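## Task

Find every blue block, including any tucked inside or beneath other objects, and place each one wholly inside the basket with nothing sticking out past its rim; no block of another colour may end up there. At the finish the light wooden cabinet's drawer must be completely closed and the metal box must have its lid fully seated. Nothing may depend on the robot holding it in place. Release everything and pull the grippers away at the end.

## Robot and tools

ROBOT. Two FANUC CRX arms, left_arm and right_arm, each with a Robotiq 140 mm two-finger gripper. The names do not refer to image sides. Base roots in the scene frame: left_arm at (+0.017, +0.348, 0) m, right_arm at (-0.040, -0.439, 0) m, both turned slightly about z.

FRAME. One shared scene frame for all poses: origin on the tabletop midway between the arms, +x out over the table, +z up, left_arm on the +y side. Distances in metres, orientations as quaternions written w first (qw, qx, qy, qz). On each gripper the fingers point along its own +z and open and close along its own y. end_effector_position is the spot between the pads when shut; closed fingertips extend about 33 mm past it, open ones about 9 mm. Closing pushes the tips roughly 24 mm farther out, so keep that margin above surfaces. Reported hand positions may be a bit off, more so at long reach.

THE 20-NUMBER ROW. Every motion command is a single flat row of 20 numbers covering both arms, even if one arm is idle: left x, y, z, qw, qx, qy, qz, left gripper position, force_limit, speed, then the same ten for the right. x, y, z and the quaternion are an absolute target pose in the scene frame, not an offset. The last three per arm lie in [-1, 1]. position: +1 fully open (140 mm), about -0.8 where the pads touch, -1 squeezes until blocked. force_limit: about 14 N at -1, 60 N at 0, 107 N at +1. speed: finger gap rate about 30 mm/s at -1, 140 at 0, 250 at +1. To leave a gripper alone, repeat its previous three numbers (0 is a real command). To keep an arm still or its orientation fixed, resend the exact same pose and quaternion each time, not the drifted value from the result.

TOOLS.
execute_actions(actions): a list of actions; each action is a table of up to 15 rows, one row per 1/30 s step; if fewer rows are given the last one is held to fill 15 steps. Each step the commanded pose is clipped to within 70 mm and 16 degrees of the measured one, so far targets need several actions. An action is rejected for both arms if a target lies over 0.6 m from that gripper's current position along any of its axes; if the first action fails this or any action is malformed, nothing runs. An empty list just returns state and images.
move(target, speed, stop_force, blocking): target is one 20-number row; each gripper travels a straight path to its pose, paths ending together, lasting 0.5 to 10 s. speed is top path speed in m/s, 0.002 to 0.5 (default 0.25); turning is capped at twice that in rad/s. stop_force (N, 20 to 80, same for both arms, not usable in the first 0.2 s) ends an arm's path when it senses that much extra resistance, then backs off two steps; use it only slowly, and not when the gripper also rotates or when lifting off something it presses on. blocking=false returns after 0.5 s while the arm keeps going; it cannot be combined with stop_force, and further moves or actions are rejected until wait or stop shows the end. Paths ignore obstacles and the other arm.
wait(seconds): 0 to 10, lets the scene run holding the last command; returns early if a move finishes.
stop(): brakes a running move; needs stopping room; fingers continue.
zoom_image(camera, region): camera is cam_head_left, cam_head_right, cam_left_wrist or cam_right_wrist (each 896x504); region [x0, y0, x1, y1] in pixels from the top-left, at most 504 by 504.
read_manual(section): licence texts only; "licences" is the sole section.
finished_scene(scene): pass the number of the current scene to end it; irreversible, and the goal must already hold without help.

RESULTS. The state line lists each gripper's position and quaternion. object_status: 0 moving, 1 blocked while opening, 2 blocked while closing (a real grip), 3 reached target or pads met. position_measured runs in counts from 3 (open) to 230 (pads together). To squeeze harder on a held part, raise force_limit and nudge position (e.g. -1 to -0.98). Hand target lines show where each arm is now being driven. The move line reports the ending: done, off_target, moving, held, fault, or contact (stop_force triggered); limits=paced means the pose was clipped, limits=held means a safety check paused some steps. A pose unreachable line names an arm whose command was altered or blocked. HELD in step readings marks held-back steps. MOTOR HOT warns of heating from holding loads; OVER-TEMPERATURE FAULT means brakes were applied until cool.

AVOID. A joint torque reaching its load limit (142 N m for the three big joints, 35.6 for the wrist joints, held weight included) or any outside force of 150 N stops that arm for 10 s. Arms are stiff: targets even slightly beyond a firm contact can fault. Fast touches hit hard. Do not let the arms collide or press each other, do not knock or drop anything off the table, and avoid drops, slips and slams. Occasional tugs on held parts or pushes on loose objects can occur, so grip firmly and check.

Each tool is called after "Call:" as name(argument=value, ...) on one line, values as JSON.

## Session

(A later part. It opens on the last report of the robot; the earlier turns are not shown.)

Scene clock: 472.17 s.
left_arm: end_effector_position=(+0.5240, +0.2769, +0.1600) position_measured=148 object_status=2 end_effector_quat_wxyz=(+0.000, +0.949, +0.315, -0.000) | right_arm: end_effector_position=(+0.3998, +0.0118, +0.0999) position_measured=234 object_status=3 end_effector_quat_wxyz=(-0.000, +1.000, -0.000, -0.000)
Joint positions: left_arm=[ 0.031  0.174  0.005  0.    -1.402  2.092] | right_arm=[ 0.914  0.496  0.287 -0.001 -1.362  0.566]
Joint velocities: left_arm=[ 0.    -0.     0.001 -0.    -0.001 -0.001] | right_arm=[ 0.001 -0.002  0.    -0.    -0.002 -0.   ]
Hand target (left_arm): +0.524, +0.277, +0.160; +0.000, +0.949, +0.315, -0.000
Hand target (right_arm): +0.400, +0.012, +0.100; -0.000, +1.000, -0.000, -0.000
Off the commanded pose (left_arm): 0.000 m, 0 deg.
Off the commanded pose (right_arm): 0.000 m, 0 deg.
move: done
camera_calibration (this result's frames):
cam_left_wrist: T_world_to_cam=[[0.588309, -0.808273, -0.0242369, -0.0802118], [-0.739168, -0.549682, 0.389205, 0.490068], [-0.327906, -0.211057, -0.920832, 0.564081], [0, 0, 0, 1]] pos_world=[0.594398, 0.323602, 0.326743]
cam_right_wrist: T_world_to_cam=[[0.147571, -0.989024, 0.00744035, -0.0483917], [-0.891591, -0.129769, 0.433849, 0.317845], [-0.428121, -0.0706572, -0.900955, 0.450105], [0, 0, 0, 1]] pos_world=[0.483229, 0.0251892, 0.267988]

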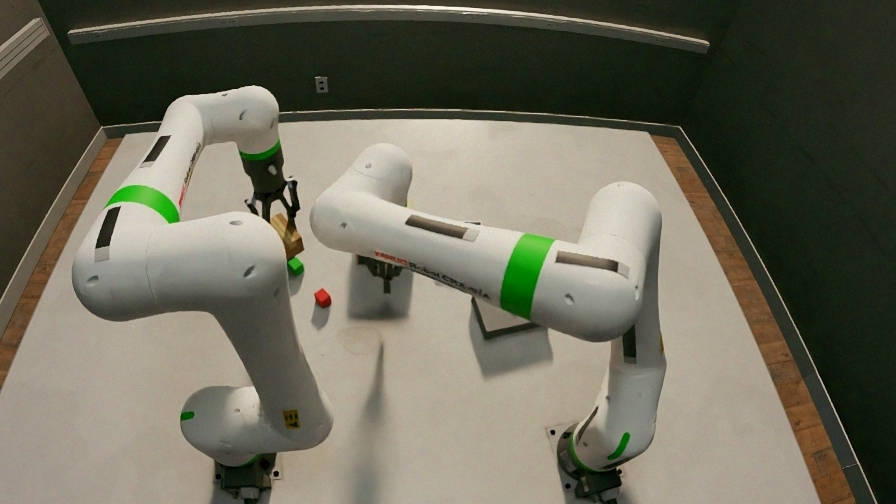

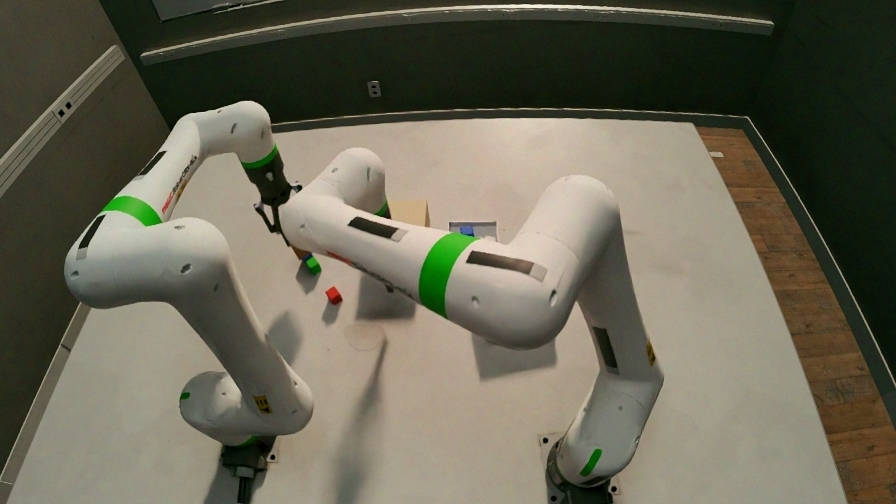

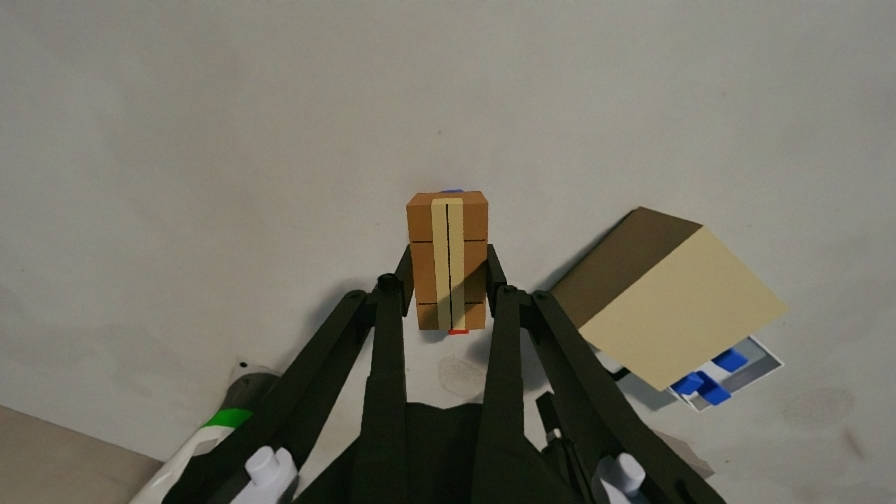

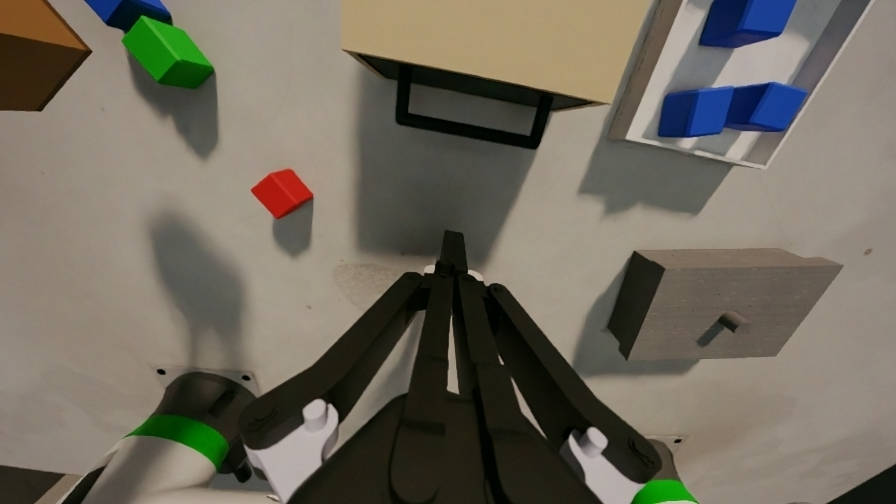

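Call:
move(target=[0.446,0.381,0.12,0,0.9492,0.3148,0,-1,0,0, 0.36,-0.2,0.2,0,1,0,0,-0.1,0,0], speed=0.2)

Call:
move(target=[0.446,0.381,0.058,0,0.9492,0.3148,0,-1,0,0, 0.36,-0.2,0.2,0,1,0,0,-0.1,0,0], speed=0.08)

Call:
move(target=[0.446,0.381,0.058,0,0.9492,0.3148,0,0.2,0,0, 0.36,-0.2,0.2,0,1,0,0,-0.1,0,0])

Call:
move(target=[0.446,0.381,0.15,0,0.9492,0.3148,0,0.2,0,0, 0.36,-0.2,0.2,0,1,0,0,-0.1,0,0], speed=0.15)

Call:
move(target=[0.51,0.266,0.15,0,0.9492,0.3148,0,-0.1,0,0, 0.36,-0.2,0.2,0,1,0,0,-0.1,0,0], speed=0.2)

Scene clock: 488.13 s.
left_arm: end_effector_position=(+0.4460, +0.3806, +0.1200) position_measured=148 object_status=2 end_effector_quat_wxyz=(+0.000, +0.949, +0.315, +0.000) | right_arm: end_effector_position=(+0.3609, -0.2002, +0.1999) position_measured=141 object_status=3 end_effector_quat_wxyz=(+0.000, +1.000, +0.000, +0.000)
Joint positions: left_arm=[ 0.297 -0.009 -0.289  0.001 -1.291  1.826] | right_arm=[ 0.728  0.047 -0.042  0.001 -1.482  0.751]
Joint velocities: left_arm=[ 0.    -0.001  0.001 -0.     0.001 -0.   ] | right_arm=[-0.001 -0.     0.     0.     0.    -0.   ]
Hand target (left_arm): +0.446, +0.381, +0.120; +0.000, +0.949, +0.315, +0.000
Hand target (right_arm): +0.361, -0.200, +0.200; +0.000, +1.000, +0.000, +0.000
Off the commanded pose (left_arm): 0.000 m, 0 deg.
Off the commanded pose (right_arm): 0.001 m, 0 deg.
move: done
camera_calibration (this result's frames):
cam_left_wrist: T_world_to_cam=[[0.588647, -0.808041, -0.0237527, 0.0482197], [-0.739124, -0.549877, 0.389013, 0.505128], [-0.3274, -0.211435, -0.920926, 0.523454], [0, 0, 0, 1]] pos_world=[0.516346, 0.427398, 0.286706]
cam_right_wrist: T_world_to_cam=[[0.147856, -0.988977, 0.00798161, -0.25326], [-0.892086, -0.129878, 0.432798, 0.212588], [-0.42699, -0.0711121, -0.901456, 0.508159], [0, 0, 0, 1]] pos_world=[0.444071, -0.186721, 0.368096]

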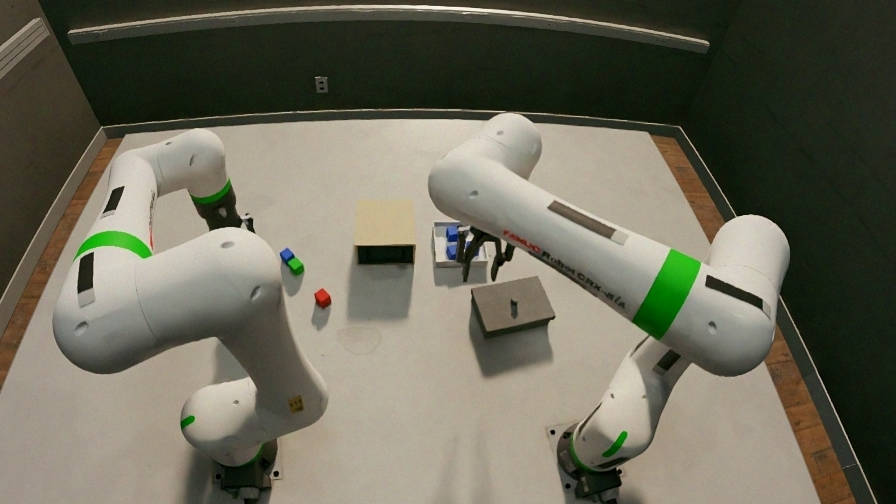

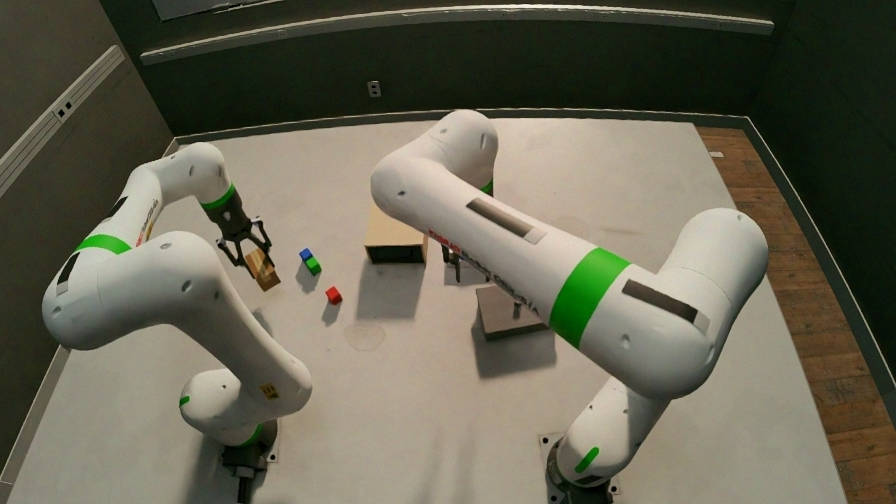

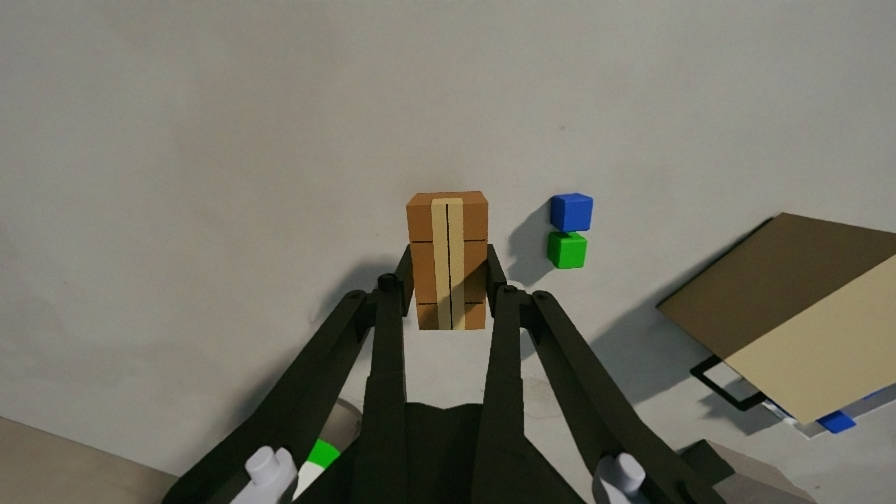

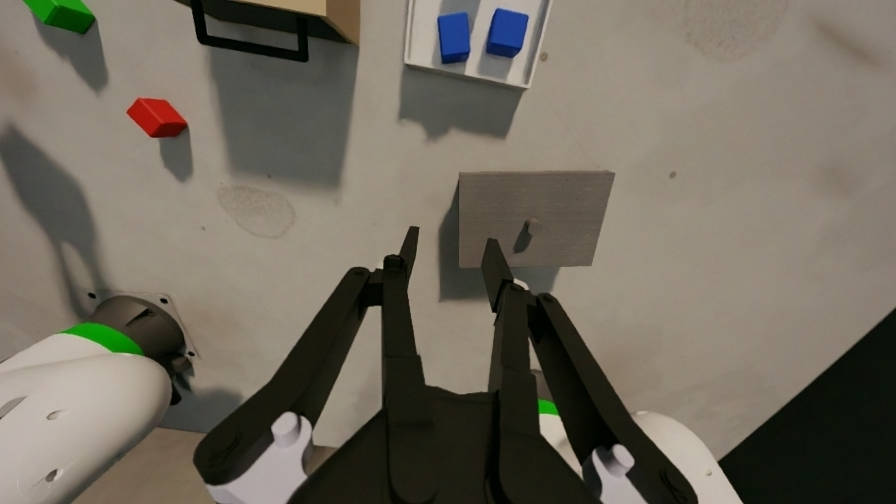

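Scene clock: 489.23 s.
left_arm: end_effector_position=(+0.4460, +0.3811, +0.0580) position_measured=148 object_status=2 end_effector_quat_wxyz=(-0.000, +0.949, +0.315, +0.000) | right_arm: end_effector_position=(+0.3600, -0.2000, +0.2000) position_measured=141 object_status=3 end_effector_quat_wxyz=(-0.000, +1.000, -0.000, -0.000)
Joint positions: left_arm=[ 0.297  0.047 -0.385 -0.    -1.139  1.826] | right_arm=[ 0.729  0.045 -0.043 -0.    -1.482  0.75 ]
Joint velocities: left_arm=[ 0.     0.    -0.001  0.     0.001 -0.   ] | right_arm=[ 0.    -0.001 -0.     0.    -0.    -0.   ]
Hand target (left_arm): +0.446, +0.381, +0.058; -0.000, +0.949, +0.315, -0.000
Hand target (right_arm): +0.360, -0.200, +0.200; -0.000, +1.000, -0.000, -0.000
Off the commanded pose (left_arm): 0.000 m, 0 deg.
Off the commanded pose (right_arm): 0.000 m, 0 deg.
move: done
camera_calibration (this result's frames):
cam_left_wrist: T_world_to_cam=[[0.588644, -0.808017, -0.0246208, 0.0471577], [-0.738916, -0.550157, 0.389013, 0.52947], [-0.327874, -0.210797, -0.920903, 0.466458], [0, 0, 0, 1]] pos_world=[0.516415, 0.427724, 0.224753]
cam_right_wrist: T_world_to_cam=[[0.14766, -0.989009, 0.00758068, -0.252749], [-0.89184, -0.129831, 0.433318, 0.21162], [-0.427572, -0.0707444, -0.901209, 0.508129], [0, 0, 0, 1]] pos_world=[0.443314, -0.186549, 0.368148]

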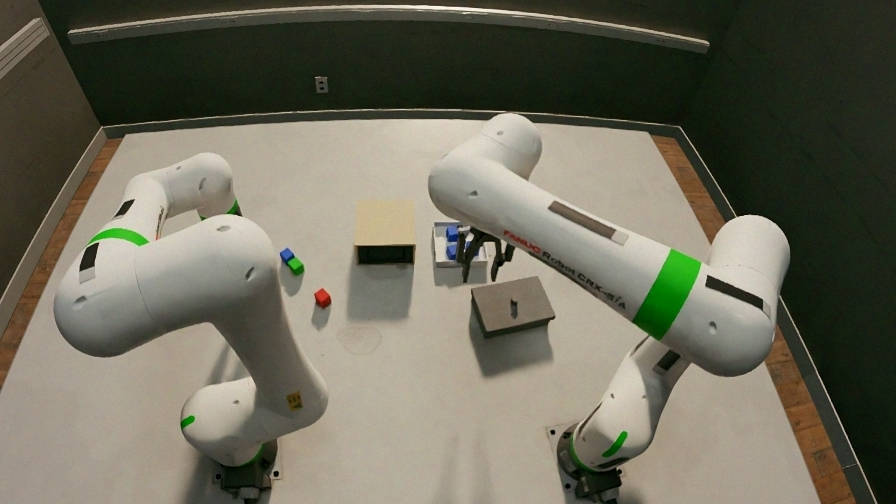

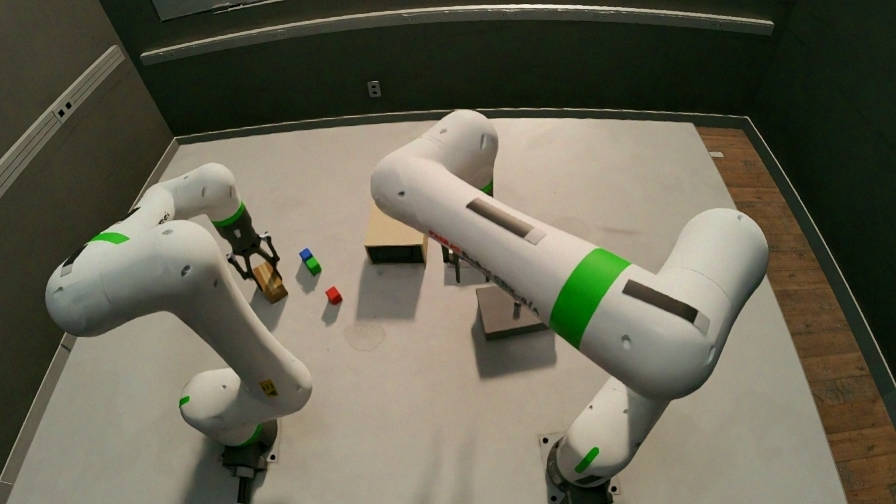

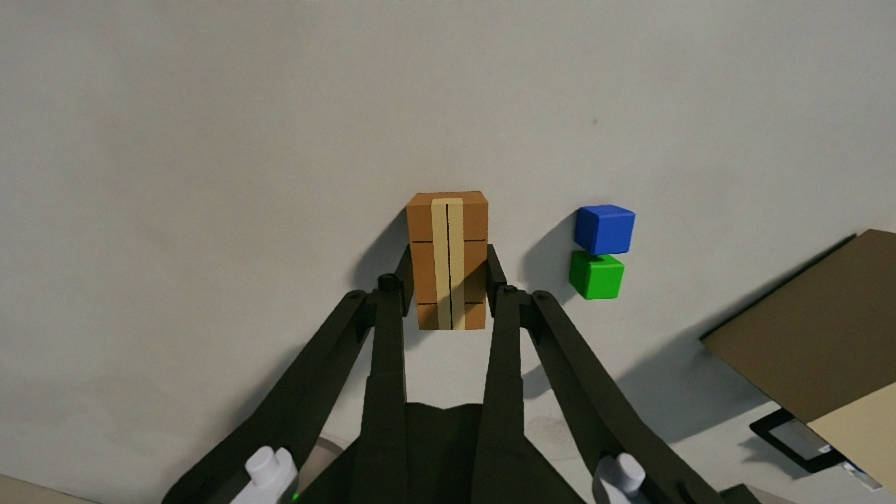

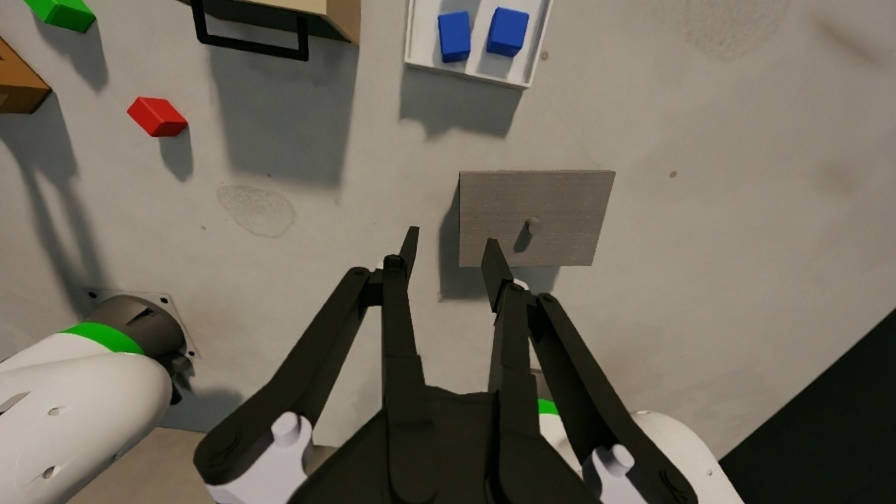

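Scene clock: 489.93 s.
left_arm: end_effector_position=(+0.4460, +0.3810, +0.0580) position_measured=104 object_status=3 end_effector_quat_wxyz=(-0.000, +0.949, +0.315, -0.000) | right_arm: end_effector_position=(+0.3600, -0.2000, +0.2000) position_measured=141 object_status=3 end_effector_quat_wxyz=(-0.000, +1.000, -0.000, -0.000)
Joint positions: left_arm=[ 0.297  0.047 -0.385 -0.    -1.139  1.826] | right_arm=[ 0.729  0.045 -0.043 -0.    -1.482  0.75 ]
Joint velocities: left_arm=[-0.    -0.    -0.001  0.003  0.     0.   ] | right_arm=[-0.001 -0.    -0.001  0.     0.001  0.   ]
Hand target (left_arm): +0.446, +0.381, +0.058; -0.000, +0.949, +0.315, -0.000
Hand target (right_arm): +0.360, -0.200, +0.200; -0.000, +1.000, +0.000, +0.000
Off the commanded pose (left_arm): 0.000 m, 0 deg.
Off the commanded pose (right_arm): 0.000 m, 0 deg.
move: done
camera_calibration (this result's frames):
cam_left_wrist: T_world_to_cam=[[0.588513, -0.808115, -0.0245638, 0.047232], [-0.738994, -0.550002, 0.389082, 0.52942], [-0.327933, -0.210827, -0.920875, 0.466449], [0, 0, 0, 1]] pos_world=[0.516406, 0.427691, 0.224714]
cam_right_wrist: T_world_to_cam=[[0.14766, -0.989009, 0.00758087, -0.252747], [-0.89184, -0.129831, 0.433319, 0.21162], [-0.427572, -0.0707446, -0.901209, 0.508129], [0, 0, 0, 1]] pos_world=[0.443313, -0.186547, 0.368148]

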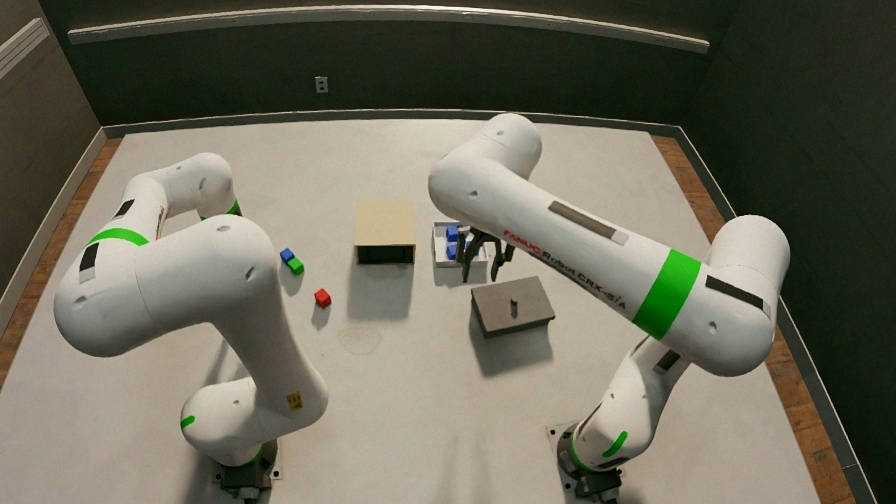

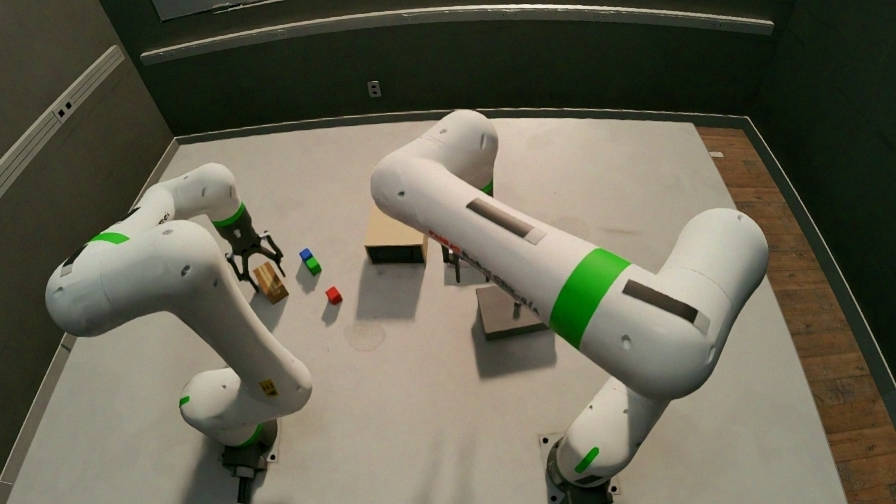

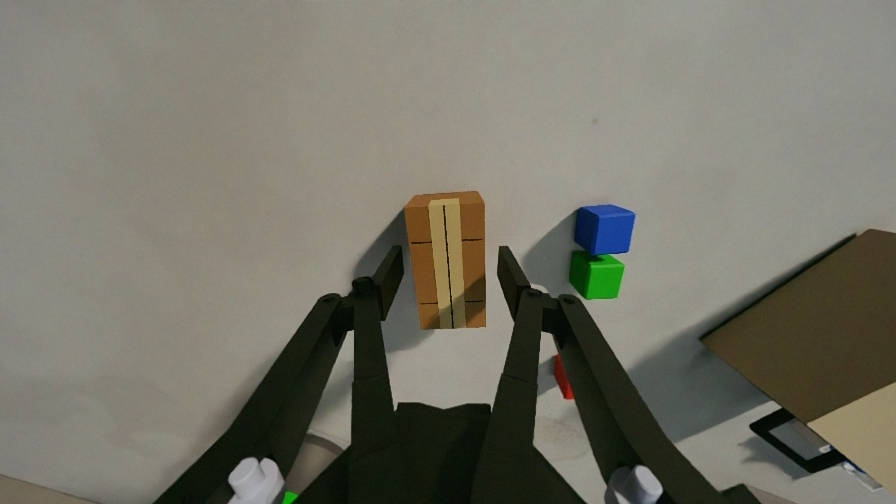

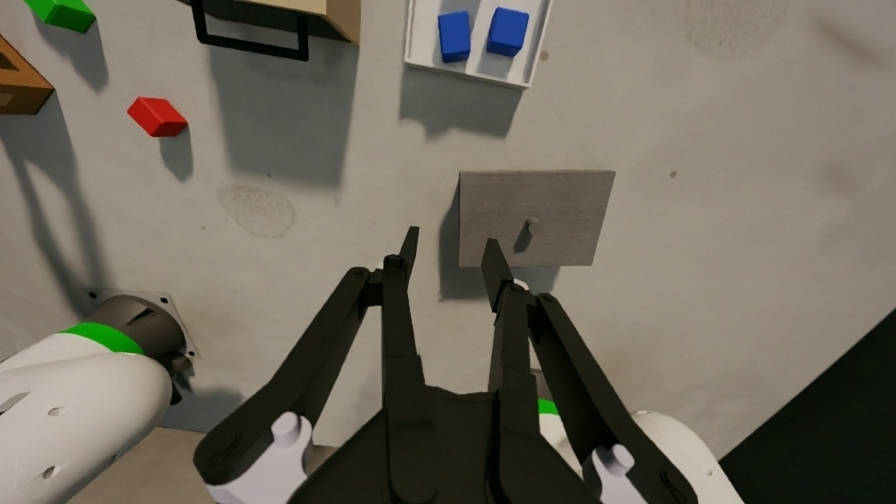

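Scene clock: 490.90 s.
left_arm: end_effector_position=(+0.4460, +0.3809, +0.1500) position_measured=104 object_status=3 end_effector_quat_wxyz=(+0.000, +0.949, +0.315, -0.000) | right_arm: end_effector_position=(+0.3600, -0.2000, +0.2000) position_measured=141 object_status=3 end_effector_quat_wxyz=(-0.000, +1.000, -0.000, -0.000)
Joint positions: left_arm=[ 0.297 -0.027 -0.234  0.    -1.364  1.826] | right_arm=[ 0.729  0.045 -0.043 -0.    -1.482  0.75 ]
Joint velocities: left_arm=[ 0.    -0.     0.002  0.    -0.002 -0.001] | right_arm=[ 0.    -0.     0.     0.    -0.001  0.002]
Hand target (left_arm): +0.446, +0.381, +0.150; +0.000, +0.949, +0.315, +0.000
Hand target (right_arm): +0.360, -0.200, +0.200; -0.000, +1.000, +0.000, +0.000
Off the commanded pose (left_arm): 0.000 m, 0 deg.
Off the commanded pose (right_arm): 0.000 m, 0 deg.
move: done
camera_calibration (this result's frames):
cam_left_wrist: T_world_to_cam=[[0.588312, -0.808275, -0.0241136, 0.0494194], [-0.739181, -0.549634, 0.389248, 0.493472], [-0.327873, -0.211175, -0.920817, 0.55125], [0, 0, 0, 1]] pos_world=[0.516431, 0.427584, 0.316709]
cam_right_wrist: T_world_to_cam=[[0.14766, -0.989009, 0.00758073, -0.252747], [-0.89184, -0.129831, 0.433319, 0.21162], [-0.427572, -0.0707445, -0.901209, 0.508129], [0, 0, 0, 1]] pos_world=[0.443313, -0.186547, 0.368148]

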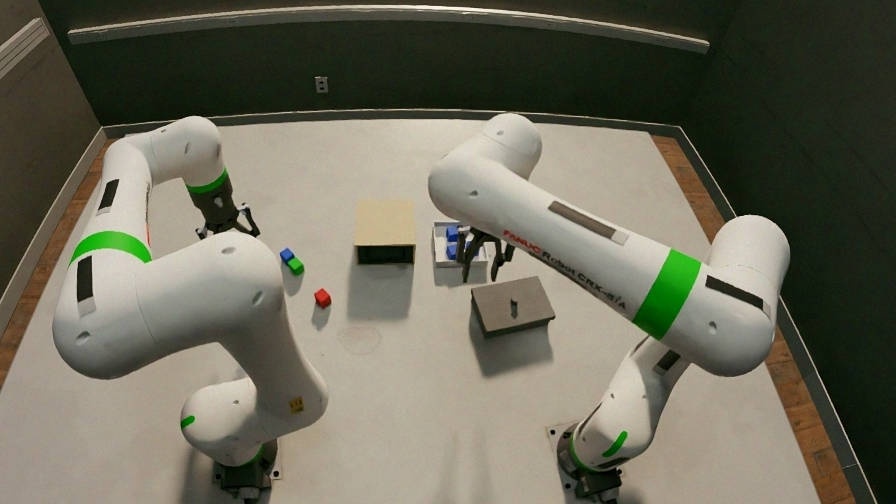

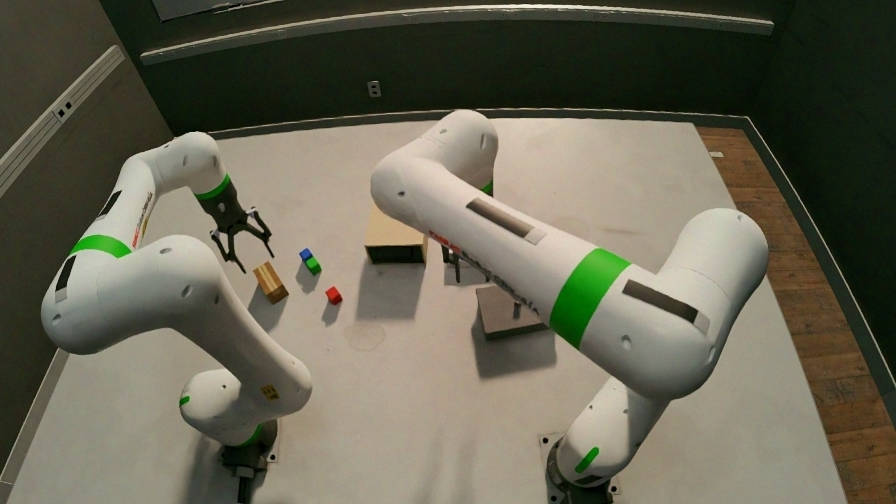

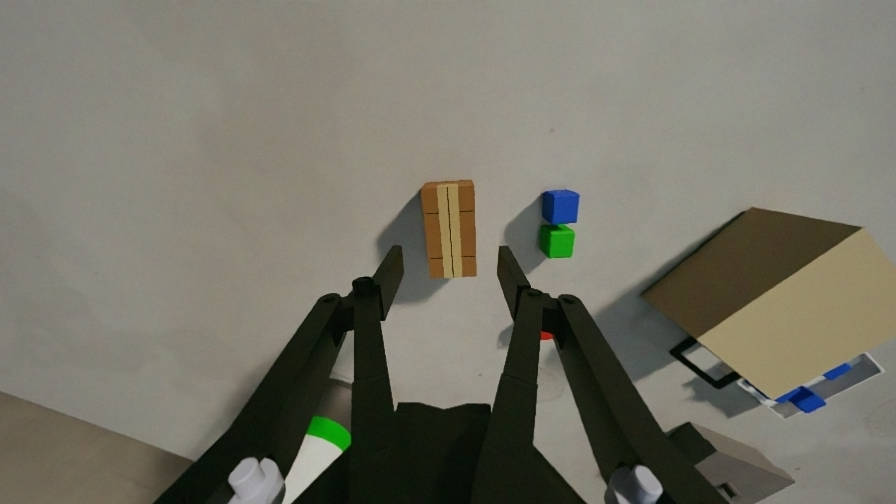

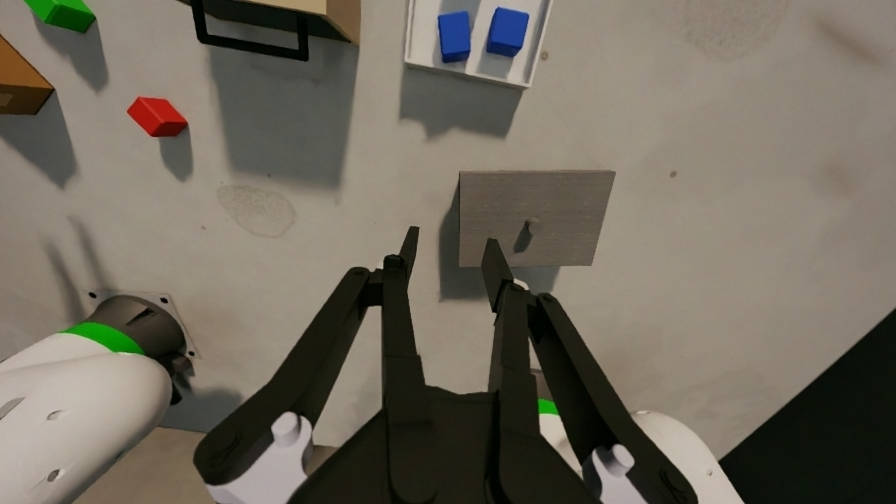

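Scene clock: 491.97 s.
left_arm: end_effector_position=(+0.5100, +0.2664, +0.1500) position_measured=141 object_status=3 end_effector_quat_wxyz=(-0.000, +0.949, +0.315, -0.000) | right_arm: end_effector_position=(+0.3600, -0.2000, +0.2000) position_measured=141 object_status=3 end_effector_quat_wxyz=(-0.000, +1.000, -0.000, -0.000)
Joint positions: left_arm=[ 0.012  0.148 -0.048 -0.001 -1.375  2.112] | right_arm=[ 0.729  0.045 -0.043 -0.    -1.482  0.75 ]
Joint velocities: left_arm=[-0.001  0.001  0.    -0.001 -0.     0.001] | right_arm=[-0.     0.    -0.001  0.    -0.001 -0.   ]
Hand target (left_arm): +0.510, +0.266, +0.150; -0.000, +0.949, +0.315, -0.000
Hand target (right_arm): +0.360, -0.200, +0.200; -0.000, +1.000, +0.000, +0.000
Off the commanded pose (left_arm): 0.000 m, 0 deg.
Off the commanded pose (right_arm): 0.000 m, 0 deg.
move: done
camera_calibration (this result's frames):
cam_left_wrist: T_world_to_cam=[[0.588561, -0.808057, -0.025288, -0.0807298], [-0.738771, -0.550273, 0.389124, 0.477817], [-0.32835, -0.210341, -0.920838, 0.548131], [0, 0, 0, 1]] pos_world=[0.580491, 0.31299, 0.316768]
cam_right_wrist: T_world_to_cam=[[0.14766, -0.989009, 0.00758083, -0.252747], [-0.89184, -0.129831, 0.433319, 0.21162], [-0.427572, -0.0707446, -0.901209, 0.508129], [0, 0, 0, 1]] pos_world=[0.443313, -0.186547, 0.368147]

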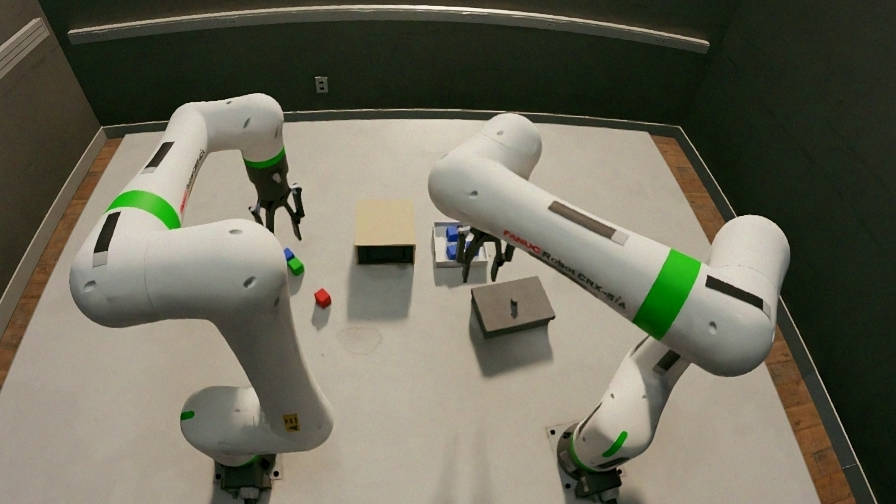

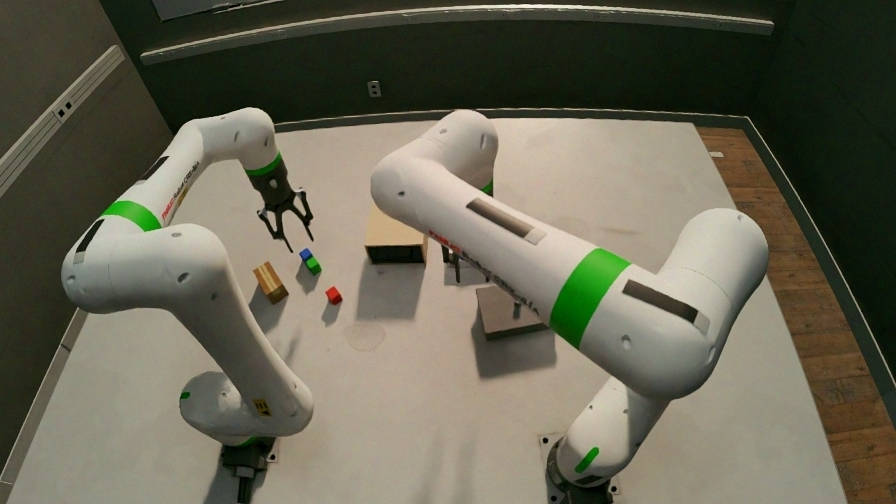

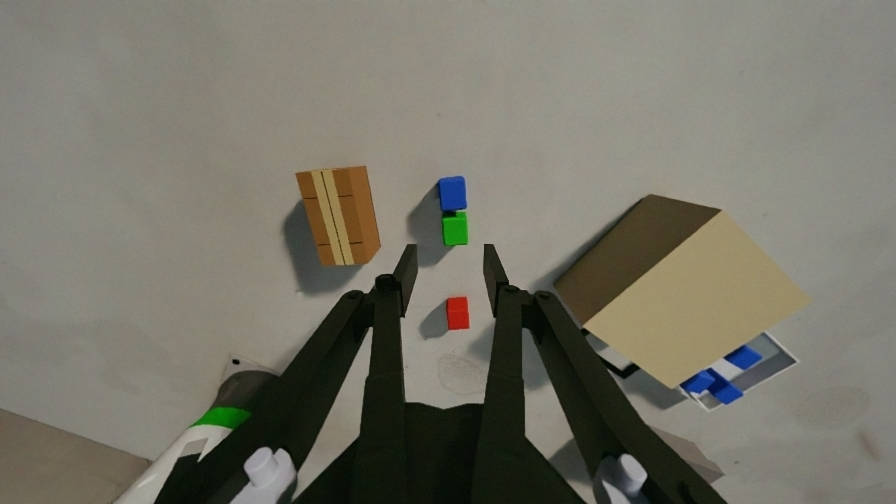

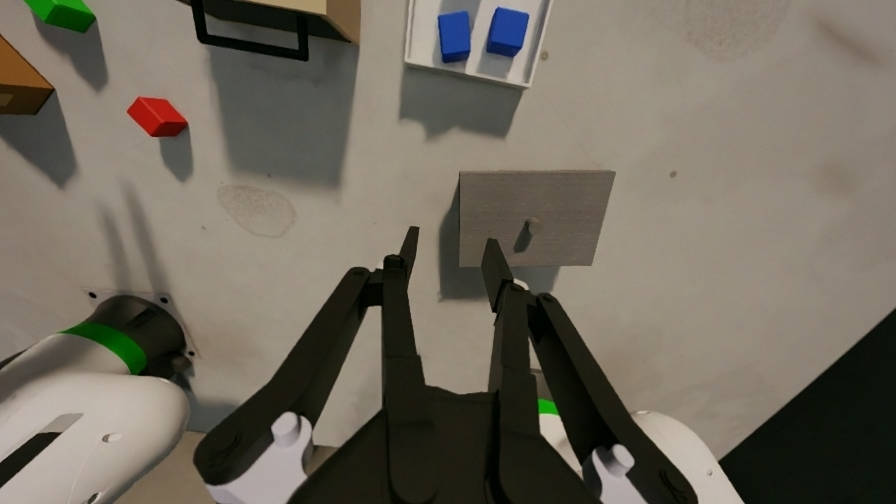

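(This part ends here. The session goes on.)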